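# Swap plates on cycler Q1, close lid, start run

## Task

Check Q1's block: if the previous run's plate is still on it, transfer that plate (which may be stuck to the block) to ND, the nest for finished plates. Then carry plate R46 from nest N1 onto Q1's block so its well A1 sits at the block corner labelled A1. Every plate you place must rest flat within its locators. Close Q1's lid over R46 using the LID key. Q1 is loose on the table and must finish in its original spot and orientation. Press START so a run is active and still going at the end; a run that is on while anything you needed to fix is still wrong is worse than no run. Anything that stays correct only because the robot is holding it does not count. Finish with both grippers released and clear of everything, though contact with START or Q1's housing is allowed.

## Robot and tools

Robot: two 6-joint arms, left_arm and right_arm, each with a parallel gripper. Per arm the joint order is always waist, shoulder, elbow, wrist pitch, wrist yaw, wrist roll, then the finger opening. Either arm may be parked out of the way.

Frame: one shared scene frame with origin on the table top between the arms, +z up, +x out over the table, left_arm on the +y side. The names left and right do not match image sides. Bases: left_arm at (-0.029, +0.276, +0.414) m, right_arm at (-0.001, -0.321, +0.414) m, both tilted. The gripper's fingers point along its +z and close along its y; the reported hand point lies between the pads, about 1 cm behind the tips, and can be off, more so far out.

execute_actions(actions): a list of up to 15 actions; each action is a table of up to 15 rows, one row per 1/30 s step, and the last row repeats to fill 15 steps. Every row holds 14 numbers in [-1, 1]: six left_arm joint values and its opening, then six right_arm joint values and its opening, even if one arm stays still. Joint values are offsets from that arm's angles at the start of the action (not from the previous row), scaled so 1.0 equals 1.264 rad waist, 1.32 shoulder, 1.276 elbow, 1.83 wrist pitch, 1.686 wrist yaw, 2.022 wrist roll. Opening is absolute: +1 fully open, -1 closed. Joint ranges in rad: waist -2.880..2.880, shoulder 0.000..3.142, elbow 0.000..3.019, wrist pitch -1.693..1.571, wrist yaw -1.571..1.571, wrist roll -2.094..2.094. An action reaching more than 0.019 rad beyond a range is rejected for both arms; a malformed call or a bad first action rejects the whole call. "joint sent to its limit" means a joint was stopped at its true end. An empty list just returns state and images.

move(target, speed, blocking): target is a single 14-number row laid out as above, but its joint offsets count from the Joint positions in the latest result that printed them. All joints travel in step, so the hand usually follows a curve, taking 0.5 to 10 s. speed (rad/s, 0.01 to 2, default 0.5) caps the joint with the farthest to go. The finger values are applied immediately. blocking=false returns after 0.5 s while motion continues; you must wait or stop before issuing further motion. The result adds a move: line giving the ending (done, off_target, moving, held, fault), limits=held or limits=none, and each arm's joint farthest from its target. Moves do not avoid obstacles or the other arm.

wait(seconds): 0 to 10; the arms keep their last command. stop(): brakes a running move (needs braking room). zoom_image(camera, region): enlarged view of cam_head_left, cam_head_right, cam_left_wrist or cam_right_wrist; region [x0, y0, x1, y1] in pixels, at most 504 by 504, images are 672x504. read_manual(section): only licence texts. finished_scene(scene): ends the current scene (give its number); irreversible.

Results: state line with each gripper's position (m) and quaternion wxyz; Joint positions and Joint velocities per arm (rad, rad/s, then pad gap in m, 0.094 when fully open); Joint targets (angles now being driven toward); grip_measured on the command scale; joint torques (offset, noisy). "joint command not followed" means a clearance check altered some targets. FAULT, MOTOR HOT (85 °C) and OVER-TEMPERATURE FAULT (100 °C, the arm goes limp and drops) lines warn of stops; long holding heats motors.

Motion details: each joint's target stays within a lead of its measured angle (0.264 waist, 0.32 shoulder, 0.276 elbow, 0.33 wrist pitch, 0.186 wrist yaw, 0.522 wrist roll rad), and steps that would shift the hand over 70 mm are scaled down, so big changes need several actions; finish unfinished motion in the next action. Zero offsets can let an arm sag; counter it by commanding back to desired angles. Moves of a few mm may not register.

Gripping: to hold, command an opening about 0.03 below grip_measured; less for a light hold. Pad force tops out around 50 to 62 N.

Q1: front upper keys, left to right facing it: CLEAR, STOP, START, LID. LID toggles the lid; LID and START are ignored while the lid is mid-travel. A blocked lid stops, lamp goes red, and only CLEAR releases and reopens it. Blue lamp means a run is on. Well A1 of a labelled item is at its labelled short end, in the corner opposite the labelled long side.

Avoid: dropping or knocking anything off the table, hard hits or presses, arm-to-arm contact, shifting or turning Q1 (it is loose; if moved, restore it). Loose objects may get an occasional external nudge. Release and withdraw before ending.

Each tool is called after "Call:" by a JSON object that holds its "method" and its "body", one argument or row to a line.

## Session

Call:
{"method": "execute_actions", "body": {
  "actions": []
}}

Scene clock: 0.00 s.
left_arm: end_effector_position=(+0.1959, +0.7024, +0.2441) grip_measured=+1.000 end_effector_quat_wxyz=(+0.159, -0.461, +0.841, -0.236) | right_arm: end_effector_position=(-0.0736, -0.8098, +0.2790) grip_measured=+1.000 end_effector_quat_wxyz=(-0.033, +0.926, +0.290, -0.239)
Joint names: [waist, shoulder, elbow, wrist pitch, wrist yaw, wrist roll]
Joint positions: left_arm=[ 1.167  1.633  0.993 -0.566  0.672  0.32   0.094] | right_arm=[-1.611  1.595  0.919 -0.415  0.18   0.972  0.094]
Joint velocities: left_arm=[-0.005 -0.015 -0.002 -0.002 -0.095 -0.007  0.   ] | right_arm=[-0.015  0.015 -0.017  0.002  0.051 -0.022  0.   ]
Joint torques (N m, as the arm reports them, + toward a larger angle): no reading
Joint targets: left_arm=[1.167 1.628 1.006 -0.566 0.673 0.320] | right_arm=[-1.614 1.587 0.933 -0.413 0.181 0.973]
camera_calibration (this result's frames):
cam_left_wrist: T_world_to_cam=[[0.703938, -0.457264, 0.54349, 0.0538206], [-0.704513, -0.546685, 0.452545, 0.41714], [0.0901852, -0.701459, -0.70698, 0.770625], [0, 0, 0, 1]] pos_world=[0.186496, 0.793217, 0.326791]
cam_right_wrist: T_world_to_cam=[[-0.510266, 0.834447, 0.20815, 0.577334], [0.859561, 0.486958, 0.155005, 0.421096], [0.0279834, 0.258012, -0.965736, 0.603136], [0, 0, 0, 1]] pos_world=[-0.0842412, -0.842427, 0.397026]

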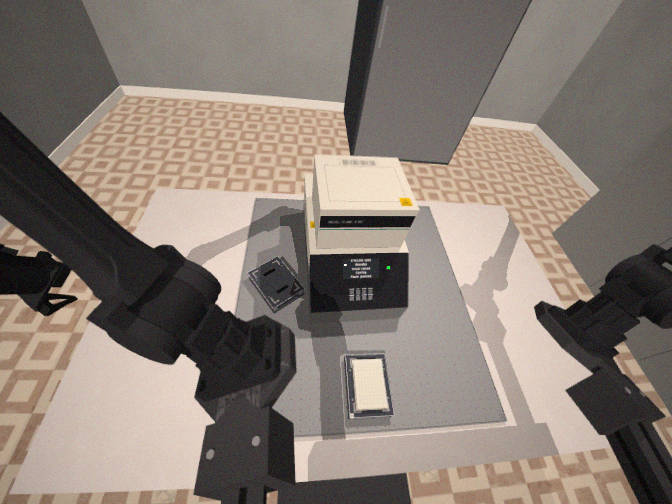

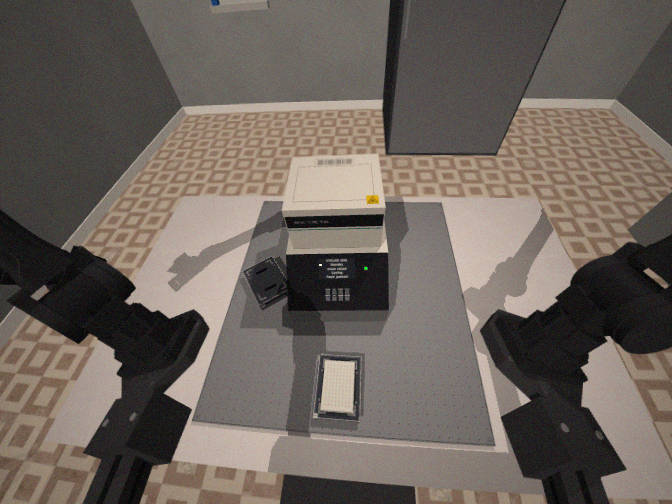

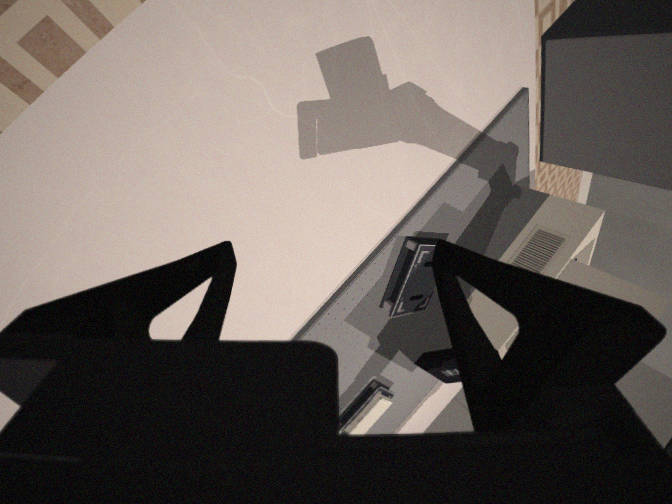

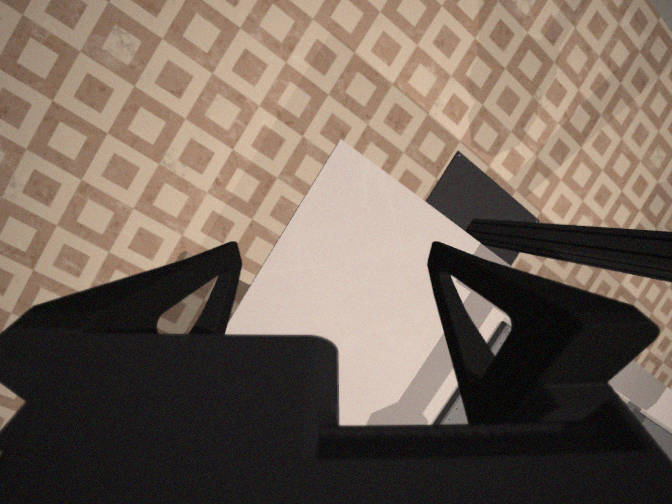

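Call:
{"method": "zoom_image", "body": {
  "camera": "cam_head_left",
  "region": [300, 240, 420, 330]
}}

Call:
{"method": "zoom_image", "body": {
  "camera": "cam_head_right",
  "region": [275, 240, 395, 330]
}}

Call:
{"method": "zoom_image", "body": {
  "camera": "cam_head_left",
  "region": [330, 345, 410, 430]
}}

Call:
{"method": "zoom_image", "body": {
  "camera": "cam_head_right",
  "region": [300, 345, 380, 430]
}}

Call:
{"method": "zoom_image", "body": {
  "camera": "cam_head_left",
  "region": [235, 245, 315, 320]
}}

Call:
{"method": "zoom_image", "body": {
  "camera": "cam_head_right",
  "region": [230, 245, 310, 320]
}}

Region (300, 240, 420, 330) of cam_head_left's 672x504 image, scaled by 4.200, with more detail than that image has; it fills the top 378 rows of this view, and the rest is white.

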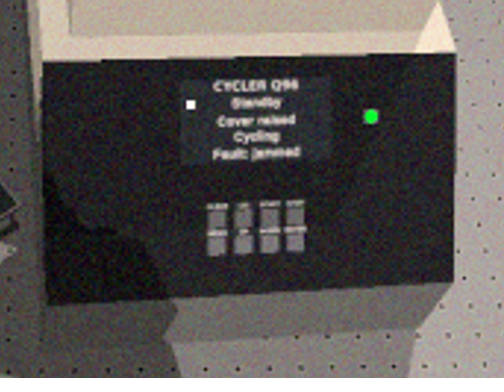

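Region (275, 240, 395, 330) of cam_head_right's 672x504 image, scaled by 4.200, with more detail than that image has; it fills the top 378 rows of this view, and the rest is white.

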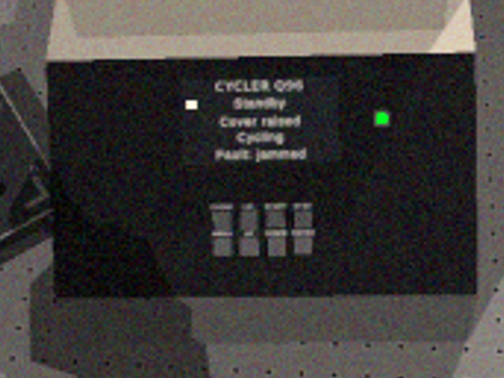

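Region (330, 345, 410, 430) of cam_head_left's 672x504 image, scaled by 5.929, with more detail than that image has; it fills the left 474 columns of this view, and the rest is white.

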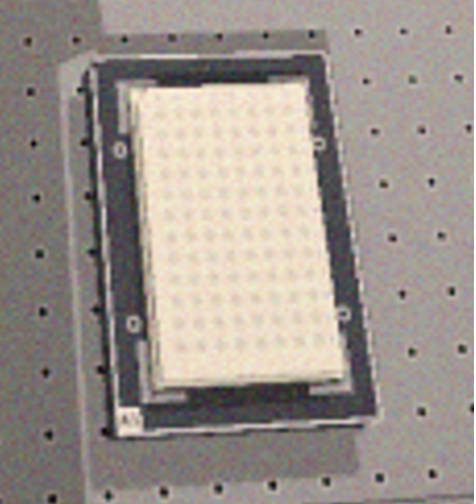

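Region (300, 345, 380, 430) of cam_head_right's 672x504 image, scaled by 5.929, with more detail than that image has; it fills the left 474 columns of this view, and the rest is white.

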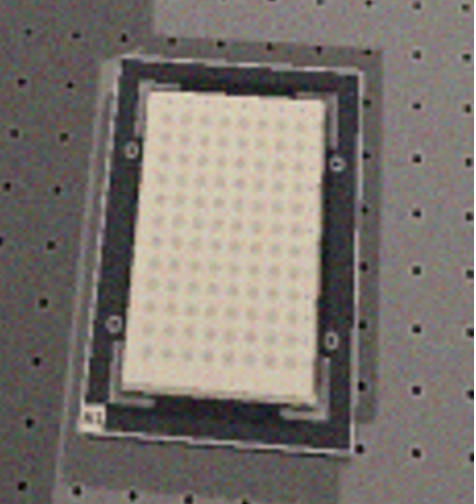

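Region (235, 245, 315, 320) of cam_head_left's 672x504 image, scaled by 6.300, with more detail than that image has; it fills the top 472 rows of this view, and the rest is white.

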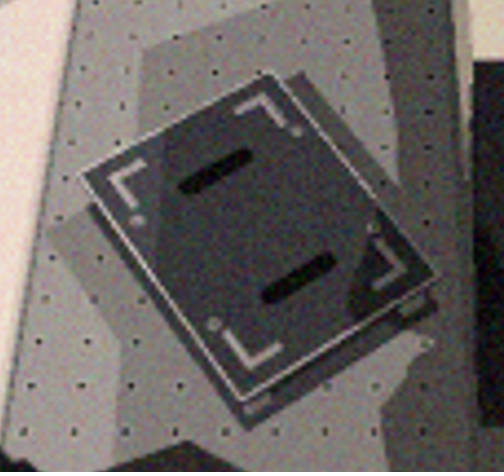

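Region (230, 245, 310, 320) of cam_head_right's 672x504 image, scaled by 6.300, with more detail than that image has; it fills the top 472 rows of this view, and the rest is white.

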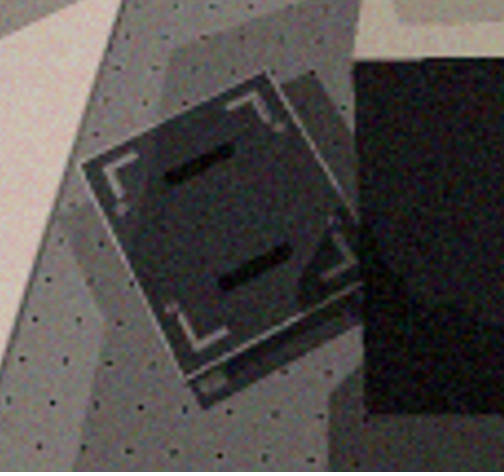

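Call:
{"method": "move", "body": {
  "target": [-0.522,0.0955,-0.1254,0.1240,-0.3298,-0.2260,1,1.0,0.3674,-0.3440,0.2541,0.3203,-0.0109,-1],
  "speed": 2.0
}}

Scene clock: 7.73 s.
left_arm: end_effector_position=(+0.3228, +0.4723, +0.1812) grip_measured=+1.000 end_effector_quat_wxyz=(-0.027, -0.384, +0.906, -0.175) | right_arm: end_effector_position=(+0.1417, -0.4279, +0.1400) grip_measured=-0.979 end_effector_quat_wxyz=(-0.115, +0.531, +0.800, -0.255)
Joint names: [waist, shoulder, elbow, wrist pitch, wrist yaw, wrist roll]
Joint positions: left_arm=[ 0.503  1.744  0.836 -0.355  0.119 -0.125  0.094] | right_arm=[-0.34   2.09   0.496  0.034  0.718  0.959  0.001]
Joint velocities: left_arm=[-0.005 -0.015  0.012  0.002  0.125  0.007  0.   ] | right_arm=[-0.005 -0.015  0.007 -0.022 -0.022  0.022 -0.001]
Joint torques (N m, as the arm reports them, + toward a larger angle): left_arm=[ -2.58 -12.53   1.58   0.72   0.07  -0.26] | right_arm=[ 2.67 -8.54 -5.38  0.06  0.53 -0.08]
Joint targets: left_arm=[0.507 1.760 0.833 -0.339 0.116 -0.137] | right_arm=[-0.347 2.080 0.480 0.050 0.720 0.950]
move: done; limits=none; left_arm: farthest joint: the wrist pitch, 0.016 radians from its target (0.227 radians at the start); right_arm: farthest joint: the elbow, 0.016 radians from its target (0.439 radians at the start)
camera_calibration (this result's frames):
cam_left_wrist: T_world_to_cam=[[0.711512, -0.637951, 0.294567, 0.0214392], [-0.615806, -0.364213, 0.698664, 0.249781], [-0.338428, -0.678504, -0.651996, 0.670814], [0, 0, 0, 1]] pos_world=[0.365585, 0.5598, 0.25654]
cam_right_wrist: T_world_to_cam=[[-0.78787, -0.29528, 0.540435, -0.093144], [-0.0659822, 0.912979, 0.402637, 0.350392], [-0.612297, 0.281566, -0.738792, 0.433394], [0, 0, 0, 1]] pos_world=[0.2151, -0.469434, 0.229446]

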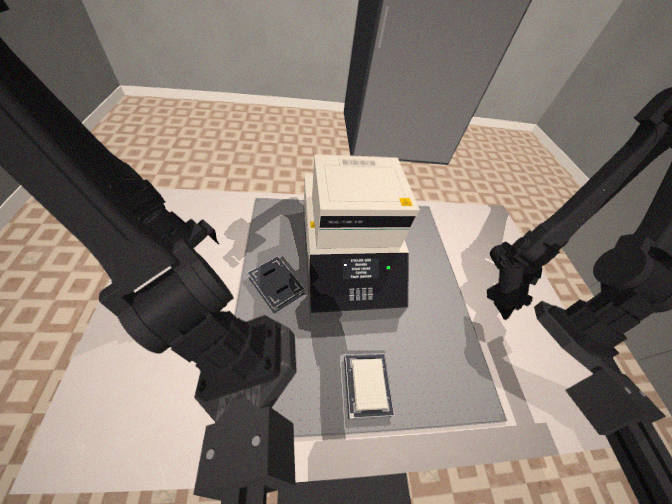

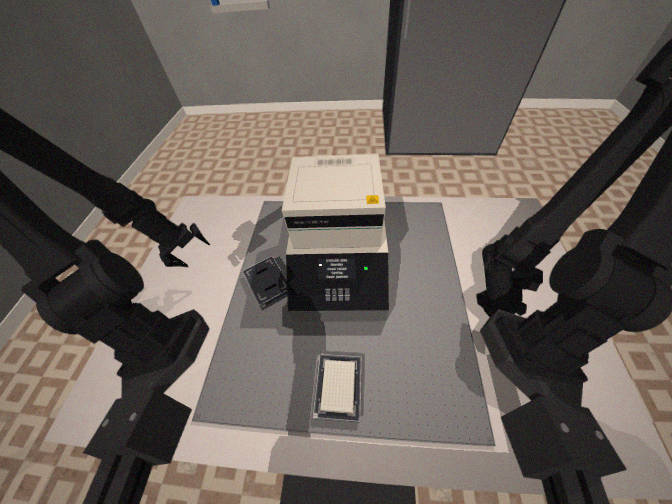

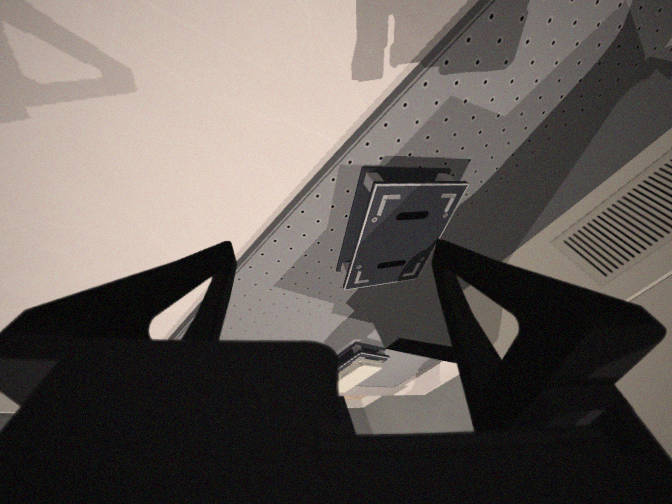

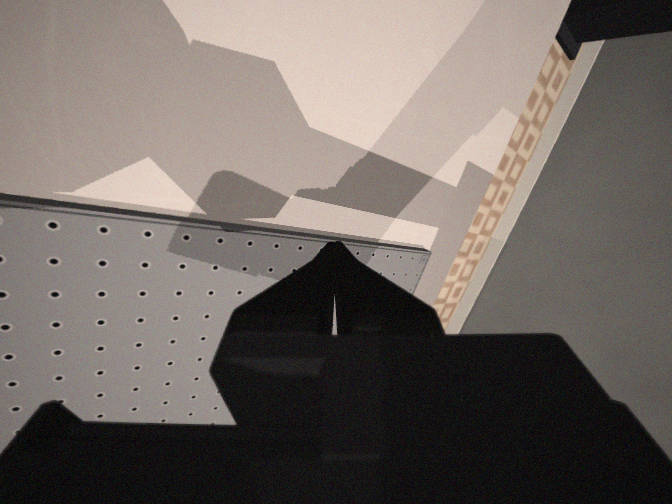

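Call:
{"method": "execute_actions", "body": {
  "actions": [
    [
[-0.004,0.0131,-0.0042,0.0092,-0.0014,-0.0063,1,0.005,-0.005,-0.006,0.007,0.0021,-0.0050,-1],
[-0.0105,0.0135,-0.0046,0.0096,-0.0026,-0.0071,1,0.0160,-0.004,-0.003,0.006,0.0025,-0.0052,-1],
[-0.0136,0.0142,-0.0054,0.0104,-0.0046,-0.0085,1,0.0246,-0.003,0,0.005,0.0030,-0.0054,-1],
[-0.0181,0.0151,-0.0065,0.0116,-0.0074,-0.0105,1,0.0343,-0.003,0,0.005,0.0039,-0.0057,-1],
[-0.0236,0.0162,-0.0079,0.0130,-0.0110,-0.0130,1,0.0468,-0.003,0,0.005,0.0049,-0.0062,-1],
[-0.0304,0.0176,-0.0096,0.0147,-0.0153,-0.0160,1,0.0618,-0.003,0,0.005,0.0061,-0.0067,-1],
[-0.0383,0.0192,-0.0116,0.0167,-0.0204,-0.0196,1,0.0794,-0.003,0,0.005,0.0076,-0.0073,-1],
[-0.0474,0.0211,-0.0139,0.0190,-0.0262,-0.0236,1,0.0995,-0.003,0,0.005,0.0093,-0.0079,-1],
[-0.0575,0.0232,-0.0164,0.0216,-0.0326,-0.0281,1,0.1220,-0.003,0,0.005,0.0111,-0.0087,-1],
[-0.0686,0.0255,-0.0192,0.0245,-0.0397,-0.0331,1,0.1468,-0.003,0,0.005,0.0132,-0.0095,-1],
[-0.0807,0.0280,-0.0223,0.0275,-0.0474,-0.0385,1,0.1736,-0.003,0,0.005,0.0154,-0.0104,-1],
[-0.0937,0.0307,-0.0255,0.0309,-0.0557,-0.0444,1,0.2025,-0.003,0,0.005,0.0178,-0.0114,-1],
[-0.1076,0.0335,-0.0290,0.0344,-0.0646,-0.0506,1,0.2334,-0.003,0,0.005,0.0204,-0.0124,-1],
[-0.1222,0.0365,-0.0327,0.0381,-0.0740,-0.0571,1,0.2659,-0.003,0,0.005,0.0230,-0.0135,-1],
[-0.1376,0.0397,-0.0365,0.0421,-0.0838,-0.0640,1,0.3000,-0.003,0,0.005,0.0259,-0.0147,-1]
],
    [
[-0.0576,0.0232,-0.0165,0.0217,-0.0327,-0.0282,1,0.1344,-0.003,0,0.005,0.0111,-0.0087,-1],
[-0.0742,0.0266,-0.0206,0.0259,-0.0433,-0.0356,1,0.1711,-0.003,0,0.005,0.0142,-0.0099,-1],
[-0.0912,0.0301,-0.0249,0.0302,-0.0541,-0.0432,1,0.2089,-0.003,0,0.005,0.0173,-0.0112,-1],
[-0.1085,0.0337,-0.0292,0.0346,-0.0652,-0.0510,1,0.2475,-0.003,0,0.005,0.0205,-0.0125,-1],
[-0.1263,0.0374,-0.0337,0.0392,-0.0765,-0.0589,1,0.2869,-0.003,0,0.005,0.0238,-0.0138,-1],
[-0.1441,0.0411,-0.0382,0.0437,-0.0880,-0.0669,1,0.3266,-0.002,0.002,0.007,0.0271,-0.0151,-1],
[-0.1622,0.0448,-0.0427,0.0483,-0.0995,-0.0750,1,0.3668,0,0.004,0.009,0.0304,-0.0165,-1],
[-0.1802,0.0485,-0.0472,0.0529,-0.1110,-0.0831,1,0.4069,0.002,0.006,0.011,0.0337,-0.0178,-1],
[-0.1983,0.0522,-0.0518,0.0576,-0.1226,-0.0912,1,0.4471,0.0037,0.0072,0.0116,0.0371,-0.0192,-1],
[-0.2162,0.0559,-0.0563,0.0621,-0.1340,-0.0992,1,0.4868,0.0088,0.0107,0.0136,0.0404,-0.0205,-1],
[-0.2339,0.0596,-0.0607,0.0666,-0.1453,-0.1071,1,0.5262,0.0170,0.0166,0.0167,0.0436,-0.0218,-1],
[-0.2513,0.0631,-0.0651,0.0711,-0.1564,-0.1149,1,0.5648,0.0284,0.0245,0.0210,0.0468,-0.0231,-1],
[-0.2683,0.0666,-0.0693,0.0754,-0.1673,-0.1225,1,0.6026,0.0426,0.0345,0.0264,0.0500,-0.0244,-1],
[-0.2848,0.0701,-0.0735,0.0796,-0.1778,-0.1299,1,0.6393,0.0594,0.0463,0.0328,0.0530,-0.0256,-1],
[-0.3008,0.0733,-0.0775,0.0837,-0.1880,-0.1370,1,0.6748,0.0784,0.0596,0.0400,0.0560,-0.0268,-1]
],
    [
[-0.0544,0.0226,-0.0157,0.0208,-0.0307,-0.0268,1,0.1272,0.0626,0.0486,0.0340,0.0106,-0.0085,-1],
[-0.0690,0.0256,-0.0193,0.0246,-0.0400,-0.0333,1,0.1597,0.0849,0.0642,0.0424,0.0132,-0.0095,-1],
[-0.0829,0.0284,-0.0228,0.0281,-0.0489,-0.0395,1,0.1906,0.1080,0.0804,0.0512,0.0158,-0.0106,-1],
[-0.0959,0.0311,-0.0261,0.0314,-0.0572,-0.0454,1,0.2195,0.1317,0.0971,0.0602,0.0182,-0.0116,-1],
[-0.1080,0.0336,-0.0291,0.0345,-0.0649,-0.0508,1,0.2463,0.1554,0.1137,0.0692,0.0204,-0.0124,-1],
[-0.1192,0.0359,-0.0319,0.0374,-0.0720,-0.0557,1,0.2711,0.1786,0.1300,0.0780,0.0225,-0.0133,-1],
[-0.1293,0.0380,-0.0344,0.0399,-0.0785,-0.0603,1,0.2935,0.2008,0.1456,0.0864,0.0243,-0.0140,-1],
[-0.1383,0.0399,-0.0367,0.0422,-0.0842,-0.0643,1,0.3137,0.2216,0.1602,0.0943,0.0260,-0.0147,-1],
[-0.1463,0.0415,-0.0387,0.0443,-0.0893,-0.0679,1,0.3313,0.2406,0.1735,0.1015,0.0275,-0.0153,-1],
[-0.1530,0.0429,-0.0404,0.0460,-0.0936,-0.0709,1,0.3463,0.2574,0.1853,0.1079,0.0287,-0.0158,-1],
[-0.1586,0.0440,-0.0418,0.0474,-0.0972,-0.0734,1,0.3587,0.2716,0.1953,0.1133,0.0298,-0.0162,-1],
[-0.1630,0.0449,-0.0429,0.0485,-0.1000,-0.0754,1,0.3685,0.2830,0.2033,0.1176,0.0306,-0.0165,-1],
[-0.1661,0.0456,-0.0437,0.0493,-0.1020,-0.0768,1,0.3754,0.2913,0.2091,0.1208,0.0311,-0.0168,-1],
[-0.1680,0.0460,-0.0442,0.0498,-0.1032,-0.0776,1,0.3797,0.2963,0.2126,0.1227,0.0315,-0.0169,-1],
[-0.1686,0.0461,-0.0443,0.0500,-0.1036,-0.0779,1,0.3811,0.2980,0.2138,0.1233,0.0316,-0.0170,-1]
]
  ]
}}

Scene clock: 13.13 s.
left_arm: end_effector_position=(+0.3305, +0.2704, +0.2041) grip_measured=+1.000 end_effector_quat_wxyz=(+0.011, -0.273, +0.962, +0.014) | right_arm: end_effector_position=(+0.1895, +0.0262, +0.2100) grip_measured=-0.979 end_effector_quat_wxyz=(+0.274, -0.036, +0.961, +0.019)
Joint names: [waist, shoulder, elbow, wrist pitch, wrist yaw, wrist roll]
Joint positions: left_arm=[-0.164  1.878  0.675 -0.114 -0.474 -0.523  0.094] | right_arm=[1.167 2.521 0.8   0.265 0.891 0.888 0.001]
Joint velocities: left_arm=[-0.073  0.024 -0.027  0.027 -0.037 -0.168  0.   ] | right_arm=[ 0.19   0.327  0.066  0.105  0.051 -0.081  0.001]
Joint torques (N m, as the arm reports them, + toward a larger angle): left_arm=[ -5.29 -10.01   0.95   1.06  -0.26  -0.26] | right_arm=[  6.95 -13.14   3.04   1.25   0.67  -0.12]
Joint targets: left_arm=[-0.173 1.897 0.669 -0.093 -0.479 -0.554] | right_arm=[1.176 2.526 0.815 0.294 0.897 0.877]
camera_calibration (this result's frames):
cam_left_wrist: T_world_to_cam=[[0.531888, -0.846551, -0.0211355, 0.060619], [-0.694565, -0.450402, 0.560997, 0.24246], [-0.484432, -0.283708, -0.827548, 0.528702], [0, 0, 0, 1]] pos_world=[0.392282, 0.310518, 0.302789]
cam_right_wrist: T_world_to_cam=[[0.0667443, -0.997733, -0.00865519, 0.0124756], [-0.996358, -0.0671087, 0.0526051, 0.186261], [-0.0530667, 0.00511258, -0.998578, 0.342366], [0, 0, 0, 1]] pos_world=[0.202919, 0.0231967, 0.332188]

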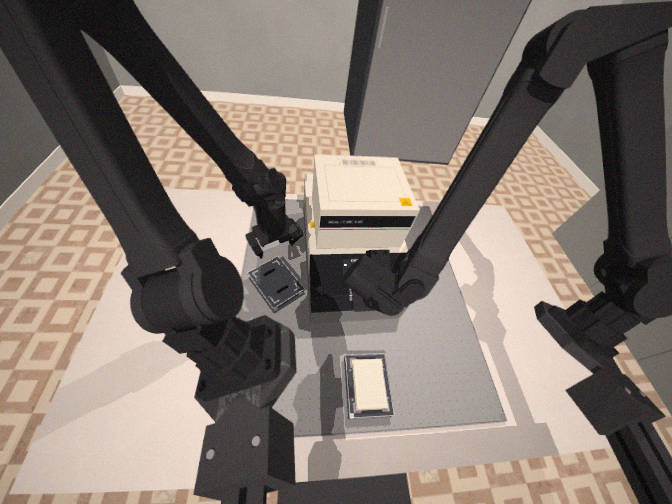

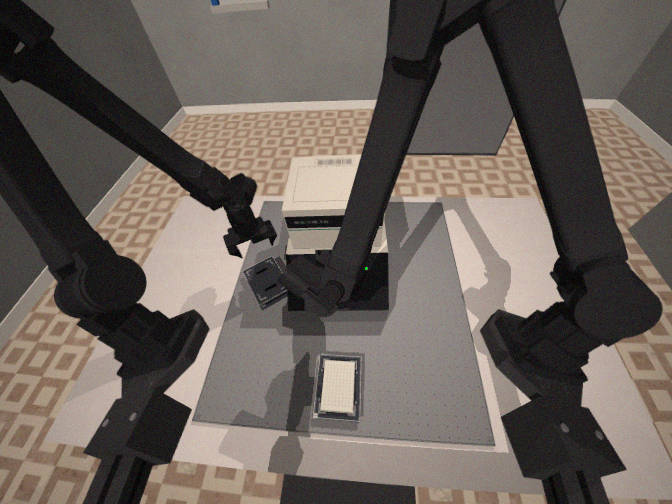

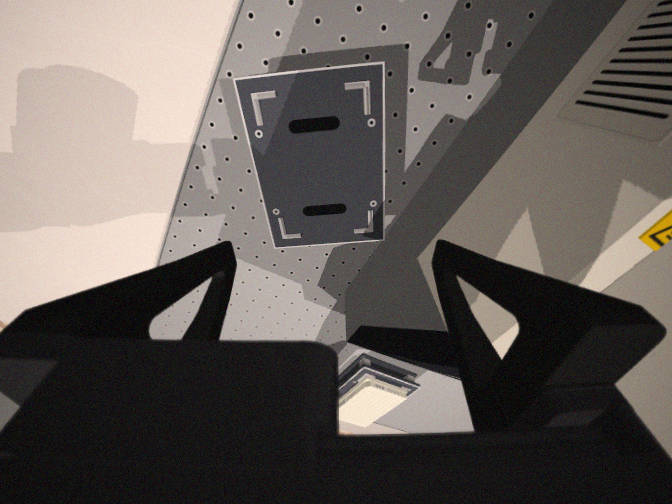

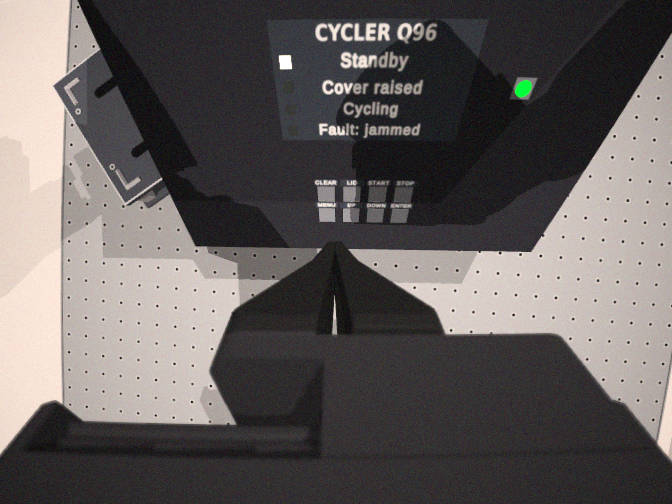

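Call:
{"method": "execute_actions", "body": {
  "actions": []
}}

Call:
{"method": "zoom_image", "body": {
  "camera": "cam_right_wrist",
  "region": [290, 150, 440, 260]
}}

Call:
{"method": "zoom_image", "body": {
  "camera": "cam_left_wrist",
  "region": [220, 50, 420, 260]
}}

Scene clock: 14.03 s.
left_arm: end_effector_position=(+0.3305, +0.2698, +0.2041) grip_measured=+1.000 end_effector_quat_wxyz=(+0.012, -0.281, +0.960, +0.014) | right_arm: end_effector_position=(+0.1861, +0.0263, +0.2066) grip_measured=-0.979 end_effector_quat_wxyz=(+0.275, -0.041, +0.960, +0.017)
Joint names: [waist, shoulder, elbow, wrist pitch, wrist yaw, wrist roll]
Joint positions: left_arm=[-0.166  1.879  0.675 -0.111 -0.476 -0.542  0.094] | right_arm=[1.173 2.535 0.803 0.272 0.894 0.886 0.001]
Joint velocities: left_arm=[ 0.005  0.005  0.002 -0.002 -0.066 -0.007  0.   ] | right_arm=[-0.005 -0.015  0.012  0.012 -0.007  0.037 -0.   ]
Joint torques (N m, as the arm reports them, + toward a larger angle): left_arm=[-5.52 -9.95  1.02  1.08 -0.23 -0.28] | right_arm=[  7.34 -12.75   3.33   1.28   0.56  -0.13]
Joint targets: left_arm=[-0.173 1.897 0.669 -0.093 -0.479 -0.554] | right_arm=[1.176 2.526 0.815 0.294 0.897 0.877]
camera_calibration (this result's frames):
cam_left_wrist: T_world_to_cam=[[0.546737, -0.83704, -0.0210295, 0.0525843], [-0.687974, -0.463402, 0.558526, 0.244046], [-0.477254, -0.290899, -0.829221, 0.528479], [0, 0, 0, 1]] pos_world=[0.391365, 0.31084, 0.303025]
cam_right_wrist: T_world_to_cam=[[0.0745378, -0.997212, -0.00344758, 0.010312], [-0.995978, -0.0746171, 0.049592, 0.183792], [-0.0497109, -0.000262758, -0.998764, 0.338289], [0, 0, 0, 1]] pos_world=[0.199101, 0.0240862, 0.328792]

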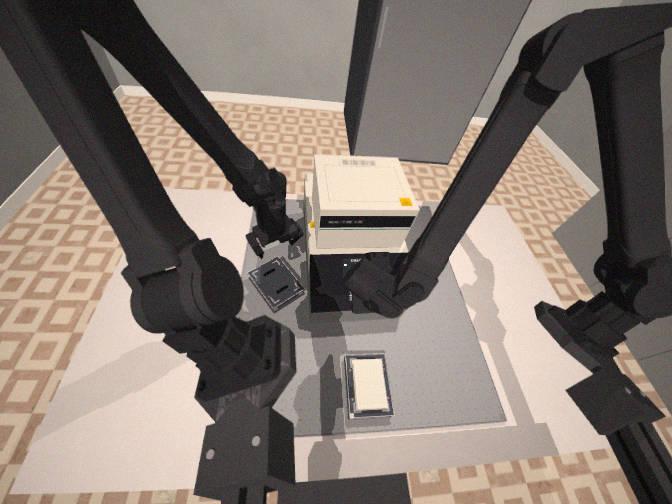

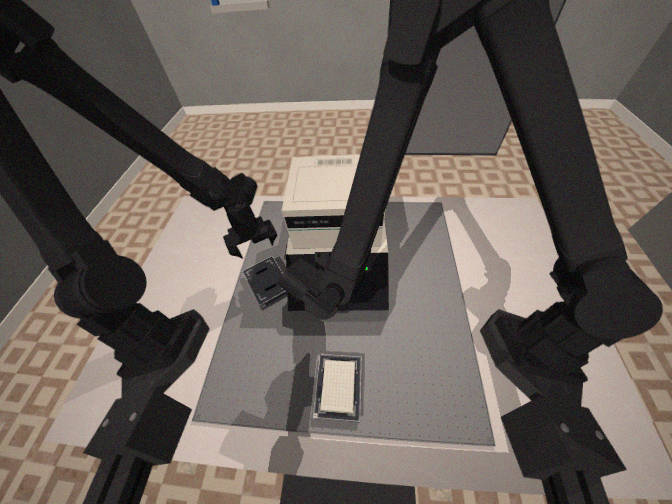

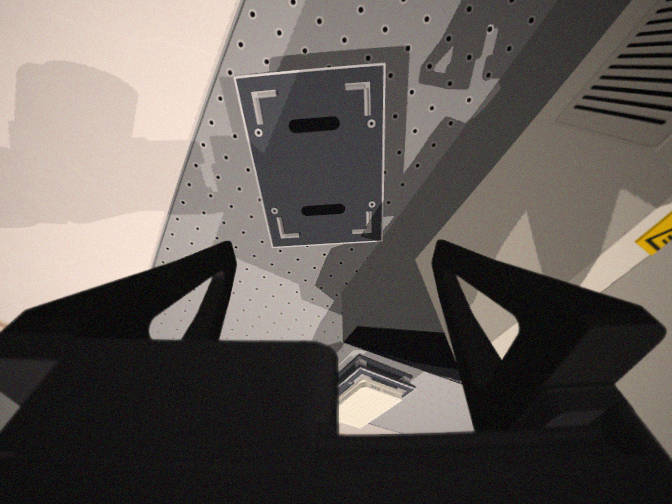

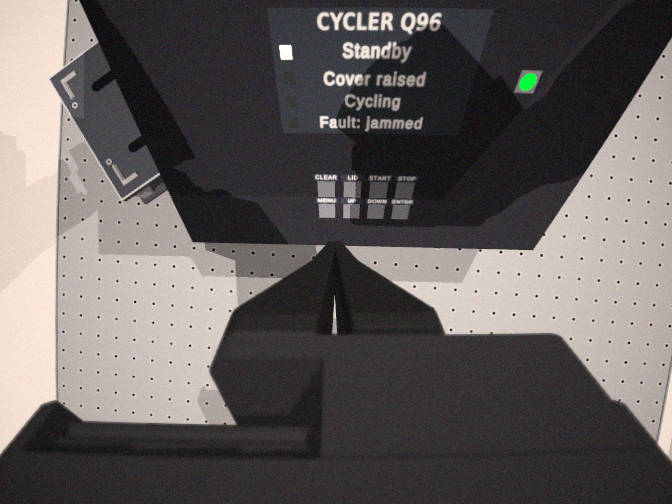

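Region (290, 150, 440, 260) of cam_right_wrist's 672x504 image, scaled by 3.360, with more detail than that image has; it fills the top 370 rows of this view, and the rest is white.

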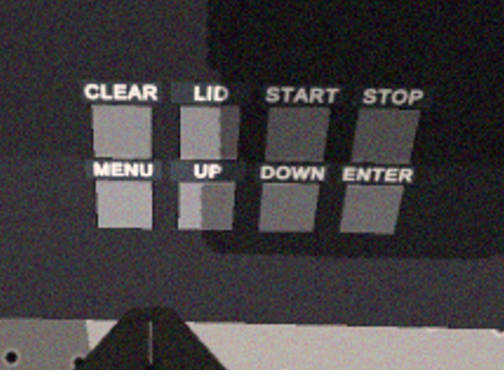

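Region (220, 50, 420, 260) of cam_left_wrist's 672x504 image, scaled by 2.400, with more detail than that image has; it fills the left 480 columns of this view, and the rest is white.

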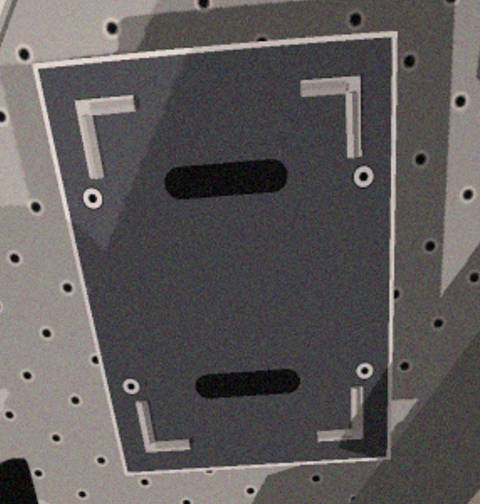

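Call:
{"method": "execute_actions", "body": {
  "actions": [
    [
[0.0017,-0.0012,0.0010,-0.0017,-0.002,0.0046,1,-0.0080,0.0010,0.0080,0.0136,-0.0013,-0.0065,-1],
[0.0068,-0.0047,0.0039,-0.0066,-0.002,0.0184,1,-0.0162,0.0081,0.0089,0.0182,-0.0023,-0.0108,-1],
[0.0149,-0.0103,0.0085,-0.0146,-0.002,0.0405,1,-0.0243,0.0143,0.0124,0.0257,-0.0039,-0.0177,-1],
[0.0258,-0.0177,0.0147,-0.0252,-0.002,0.0699,1,-0.0350,0.0225,0.0170,0.0357,-0.0061,-0.0269,-1],
[0.0388,-0.0266,0.0221,-0.0379,-0.002,0.1050,1,-0.0478,0.0324,0.0225,0.0476,-0.0086,-0.0379,-1],
[0.0532,-0.0365,0.0303,-0.0521,-0.002,0.1442,1,-0.0621,0.0433,0.0287,0.0609,-0.0115,-0.0502,-1],
[0.0685,-0.0470,0.0390,-0.0670,-0.002,0.1855,1,-0.0772,0.0549,0.0352,0.0749,-0.0145,-0.0631,-1],
[0.0837,-0.0575,0.0477,-0.0819,-0.002,0.2268,1,-0.0922,0.0665,0.0416,0.0888,-0.0174,-0.0760,-1],
[0.0981,-0.0674,0.0559,-0.0961,-0.002,0.2660,1,-0.1065,0.0774,0.0478,0.1021,-0.0203,-0.0883,-1],
[0.1111,-0.0763,0.0633,-0.1088,-0.002,0.3011,1,-0.1193,0.0873,0.0533,0.1140,-0.0228,-0.0993,-1],
[0.1220,-0.0837,0.0695,-0.1194,-0.002,0.3305,1,-0.1300,0.0955,0.0579,0.1240,-0.0250,-0.1085,-1],
[0.1301,-0.0893,0.0741,-0.1274,-0.002,0.3526,1,-0.1381,0.1017,0.0614,0.1315,-0.0266,-0.1154,-1],
[0.1352,-0.0928,0.0770,-0.1323,-0.002,0.3664,1,-0.1431,0.1055,0.0636,0.1361,-0.0276,-0.1197,-1],
[0.1369,-0.0940,0.0780,-0.1340,-0.002,0.3710,1,-0.1448,0.1068,0.0643,0.1377,-0.0279,-0.1212,-1]
]
  ]
}}

Scene clock: 17.27 s.
left_arm: end_effector_position=(+0.3393, +0.3544, +0.2129) grip_measured=+1.000 end_effector_quat_wxyz=(-0.047, -0.061, +0.996, +0.037) | right_arm: end_effector_position=(+0.2209, +0.0229, +0.1427) grip_measured=-0.979 end_effector_quat_wxyz=(+0.260, -0.016, +0.965, +0.015)
Joint names: [waist, shoulder, elbow, wrist pitch, wrist yaw, wrist roll]
Joint positions: left_arm=[ 0.011  1.78   0.758 -0.329 -0.479  0.046  0.094] | right_arm=[0.992 2.673 0.879 0.491 0.849 0.697 0.001]
Joint velocities: left_arm=[ 0.22  -0.298  0.222 -0.154  0.007  1.077  0.   ] | right_arm=[-0.269  0.171  0.027  0.164 -0.007 -0.3    0.   ]
Joint torques (N m, as the arm reports them, + toward a larger angle): left_arm=[ -6.03 -12.88   2.22  -0.42  -0.08  -0.06] | right_arm=[  8.91 -13.17   1.58   1.28   0.22  -0.09]
Joint targets: left_arm=[0.007 1.755 0.774 -0.356 -0.479 0.208] | right_arm=[0.990 2.676 0.885 0.525 0.847 0.641]
camera_calibration (this result's frames):
cam_left_wrist: T_world_to_cam=[[0.125837, -0.98879, -0.0803738, 0.328005], [-0.743262, -0.147629, 0.652508, 0.171199], [-0.657059, -0.0223708, -0.753507, 0.514248], [0, 0, 0, 1]] pos_world=[0.423862, 0.361106, 0.302144]
cam_right_wrist: T_world_to_cam=[[0.0261785, -0.999583, -0.0122125, 0.0161048], [-0.99628, -0.0270915, 0.0818001, 0.215755], [-0.0820969, 0.0100257, -0.996574, 0.282826], [0, 0, 0, 1]] pos_world=[0.23775, 0.0191077, 0.264405]

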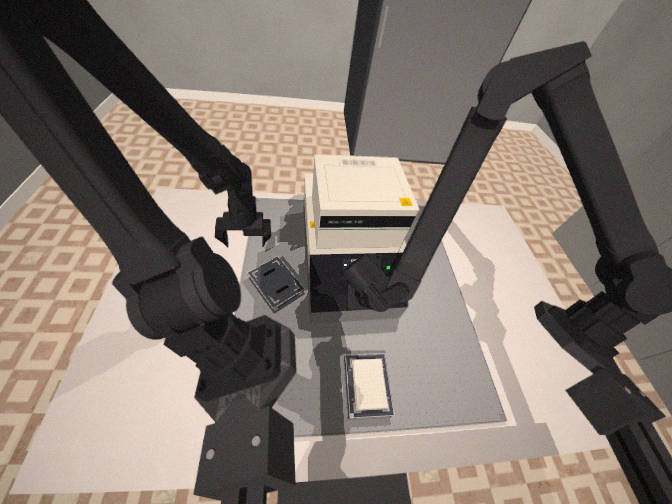

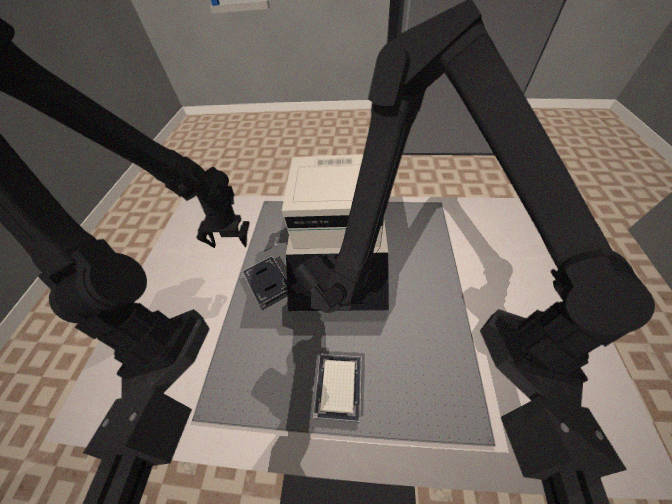

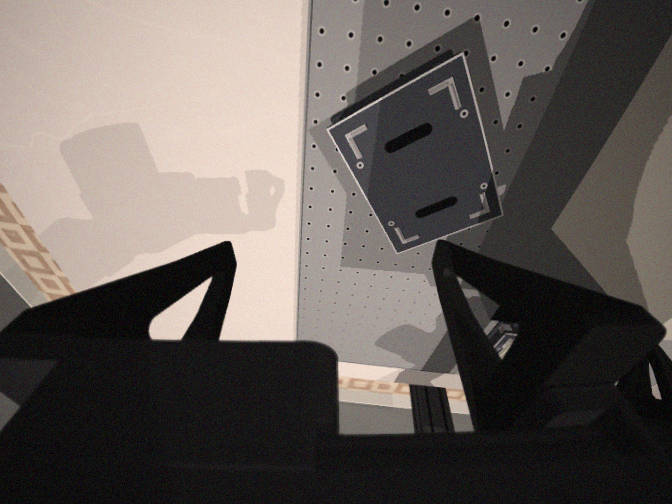

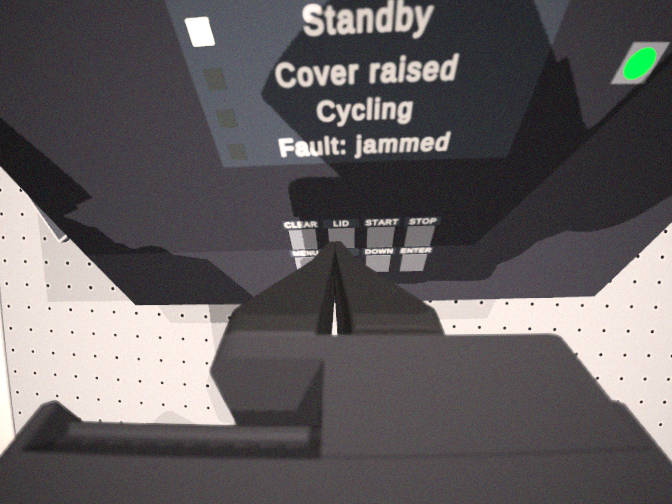

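Call:
{"method": "execute_actions", "body": {
  "actions": []
}}

Call:
{"method": "zoom_image", "body": {
  "camera": "cam_right_wrist",
  "region": [270, 200, 450, 290]
}}

Scene clock: 17.37 s.
left_arm: end_effector_position=(+0.3487, +0.3615, +0.2181) grip_measured=+1.000 end_effector_quat_wxyz=(-0.039, -0.032, +0.998, +0.038) | right_arm: end_effector_position=(+0.2203, +0.0195, +0.1385) grip_measured=-0.979 end_effector_quat_wxyz=(+0.257, -0.025, +0.966, +0.009)
Joint names: [waist, shoulder, elbow, wrist pitch, wrist yaw, wrist roll]
Joint positions: left_arm=[ 0.017  1.763  0.77  -0.334 -0.479  0.119  0.094] | right_arm=[0.983 2.681 0.879 0.496 0.849 0.674 0.001]
Joint velocities: left_arm=[-0.044 -0.034  0.046 -0.027 -0.081  0.505  0.   ] | right_arm=[ 0.005 -0.015  0.002  0.017 -0.007 -0.227 -0.001]
Joint torques (N m, as the arm reports them, + toward a larger angle): left_arm=[ -5.14 -12.84   2.34  -0.48  -0.11  -0.05] | right_arm=[  8.48 -12.6    1.29   1.69   0.31  -0.12]
Joint targets: left_arm=[0.007 1.755 0.774 -0.356 -0.480 0.208] | right_arm=[0.990 2.676 0.885 0.524 0.847 0.641]
camera_calibration (this result's frames):
cam_left_wrist: T_world_to_cam=[[0.069011, -0.994501, -0.0787757, 0.355798], [-0.759405, -0.103576, 0.642321, 0.16777], [-0.646948, 0.0154955, -0.762377, 0.509224], [0, 0, 0, 1]] pos_world=[0.432293, 0.363327, 0.308487]
cam_right_wrist: T_world_to_cam=[[0.0397807, -0.999202, 0.00353087, 0.00741498], [-0.99546, -0.0393255, 0.0866763, 0.214811], [-0.0864683, -0.00696289, -0.99623, 0.279898], [0, 0, 0, 1]] pos_world=[0.237743, 0.0178055, 0.260198]

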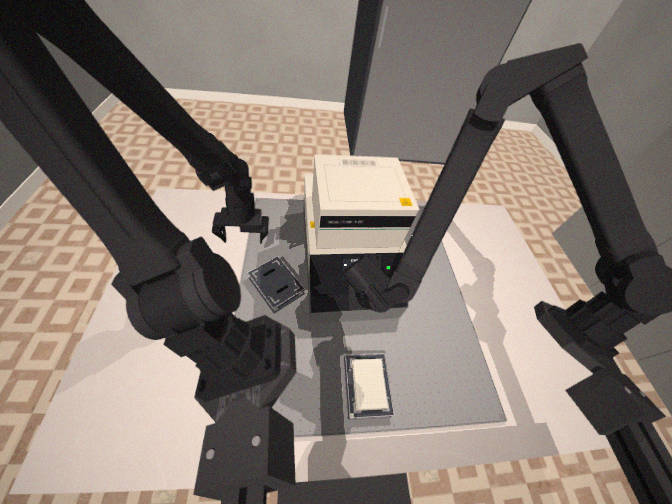

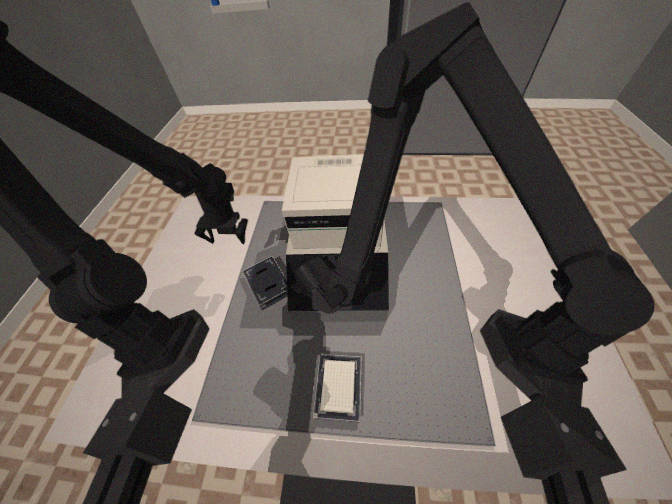

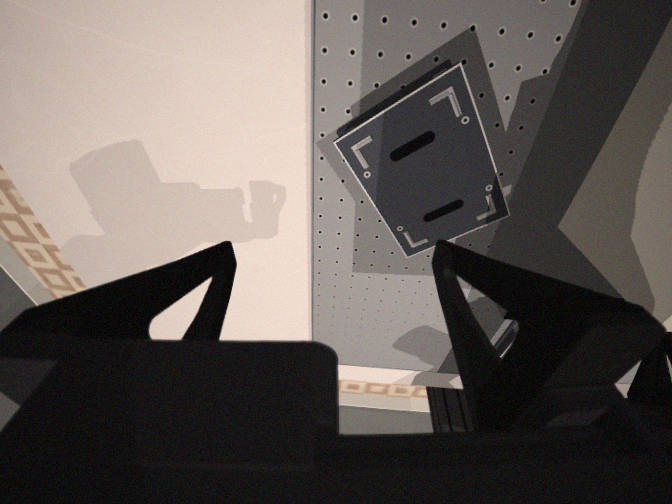

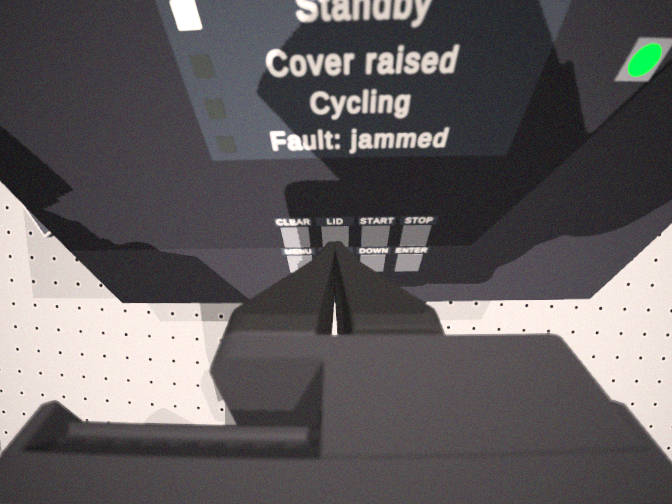

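Region (270, 200, 450, 290) of cam_right_wrist's 672x504 image, scaled by 2.800, with more detail than that image has.

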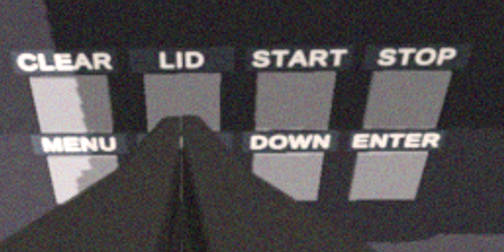

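Call:
{"method": "execute_actions", "body": {
  "actions": [
    [
[-0.008,-0.0065,0.0035,-0.0128,0,0.0464,1,0.004,-0.014,0.004,0.013,-0.001,-0.0163,-1],
[-0.008,-0.0081,0.0048,-0.0151,0,0.0536,1,0.002,-0.022,0.004,0.013,-0.001,-0.0163,-1],
[-0.008,-0.0105,0.0069,-0.0188,0,0.0652,1,0.000,-0.025,0.004,0.013,-0.001,-0.0163,-1],
[-0.008,-0.0139,0.0098,-0.0237,0,0.0805,1,-0.002,-0.023,0.004,0.013,-0.001,-0.0163,-1],
[-0.008,-0.0178,0.0132,-0.0296,0,0.0989,1,-0.004,-0.022,0.004,0.013,-0.001,-0.0163,-1],
[-0.008,-0.0222,0.0170,-0.0362,0,0.1194,1,-0.006,-0.022,0.004,0.013,-0.001,-0.0163,-1],
[-0.008,-0.0269,0.0210,-0.0432,0,0.1410,1,-0.011,-0.022,0.004,0.013,-0.001,-0.0163,-1],
[-0.008,-0.0315,0.0250,-0.0501,0,0.1626,1,-0.015,-0.020,0.004,0.013,-0.001,-0.0163,-1],
[-0.008,-0.0359,0.0288,-0.0567,0,0.1831,1,-0.018,-0.017,0.004,0.013,-0.001,-0.0163,-1],
[-0.008,-0.0398,0.0322,-0.0626,0,0.2015,1,-0.021,-0.014,0.004,0.013,-0.001,-0.0163,-1],
[-0.008,-0.0432,0.0351,-0.0675,0,0.2168,1,-0.024,-0.011,0.005,0.013,-0.001,-0.0163,-1],
[-0.008,-0.0456,0.0372,-0.0712,0,0.2284,1,-0.028,-0.008,0.007,0.013,-0.001,-0.0163,-1],
[-0.008,-0.0472,0.0386,-0.0735,0,0.2356,1,-0.032,-0.005,0.009,0.013,-0.001,-0.0163,-1],
[-0.008,-0.0477,0.0390,-0.0743,0,0.2380,1,-0.037,-0.002,0.012,0.013,-0.001,-0.0163,-1],
[-0.008,-0.0477,0.0390,-0.0743,0,0.2380,1,-0.041,0.000,0.014,0.013,-0.001,-0.0163,-1]
]
  ]
}}

Scene clock: 19.27 s.
left_arm: end_effector_position=(+0.3437, +0.3660, +0.2321) grip_measured=+1.000 end_effector_quat_wxyz=(-0.072, +0.176, +0.982, +0.019) | right_arm: end_effector_position=(+0.2243, +0.0189, +0.1388) grip_measured=-0.979 end_effector_quat_wxyz=(+0.257, -0.030, +0.966, +0.007)
Joint names: [waist, shoulder, elbow, wrist pitch, wrist yaw, wrist roll]
Joint positions: left_arm=[ 0.016  1.731  0.793 -0.451 -0.479  0.509  0.094] | right_arm=[0.973 2.676 0.879 0.501 0.846 0.649 0.001]
Joint velocities: left_arm=[-0.005 -0.132  0.095 -0.061 -0.007  0.535  0.   ] | right_arm=[-0.015 -0.015 -0.007  0.002 -0.007 -0.037  0.001]
Joint torques (N m, as the arm reports them, + toward a larger angle): left_arm=[ -5.2  -14.38   4.12  -0.36  -0.05  -0.08] | right_arm=[  3.93 -11.93   2.58   1.25   0.41  -0.13]
Joint targets: left_arm=[0.007 1.700 0.820 -0.470 -0.479 0.600] | right_arm=[0.931 2.681 0.897 0.520 0.847 0.641]
camera_calibration (this result's frames):
cam_left_wrist: T_world_to_cam=[[-0.339644, -0.94045, -0.0140108, 0.467379], [-0.676428, 0.233888, 0.698385, -0.00954811], [-0.653519, 0.24668, -0.715585, 0.423419], [0, 0, 0, 1]] pos_world=[0.428996, 0.337331, 0.316209]
cam_right_wrist: T_world_to_cam=[[0.0489909, -0.99876, 0.00888555, 0.0038371], [-0.995023, -0.0480309, 0.0873042, 0.218686], [-0.0867692, -0.0131184, -0.996142, 0.280635], [0, 0, 0, 1]] pos_world=[0.24176, 0.0180175, 0.260426]

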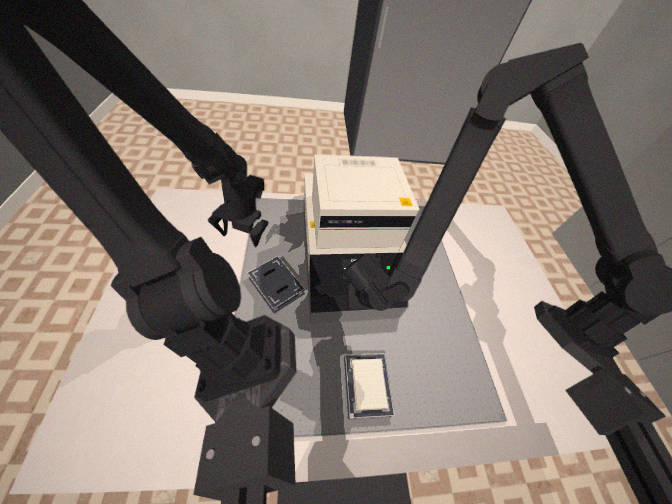

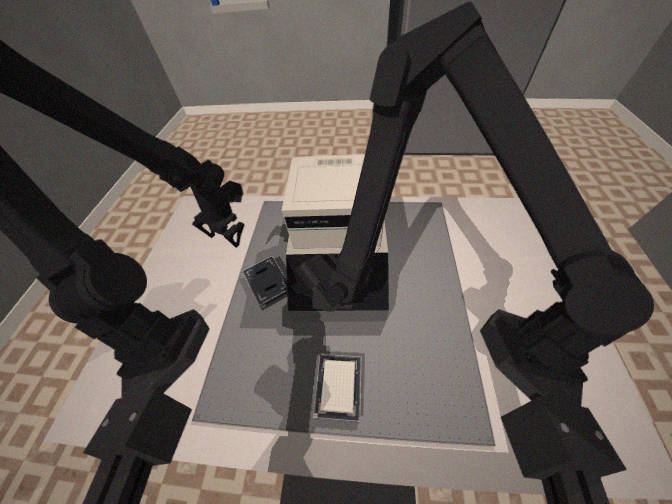

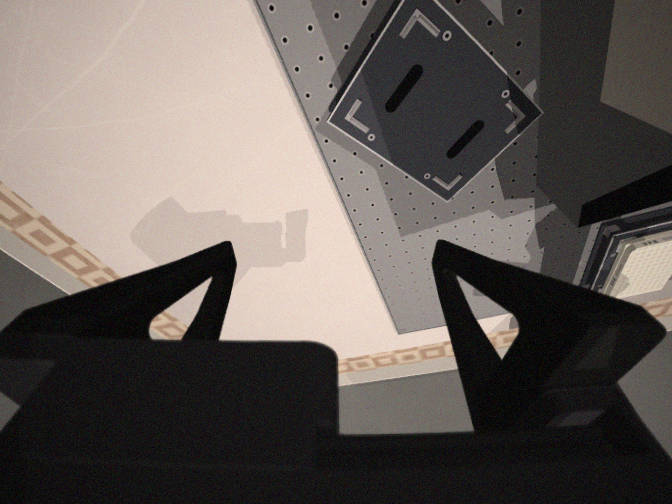

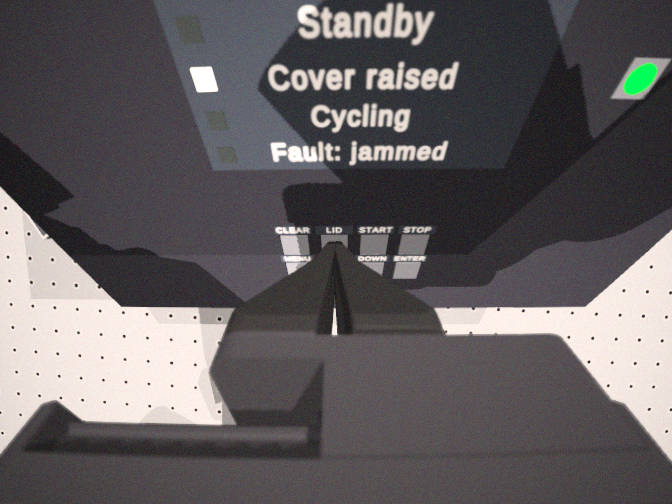

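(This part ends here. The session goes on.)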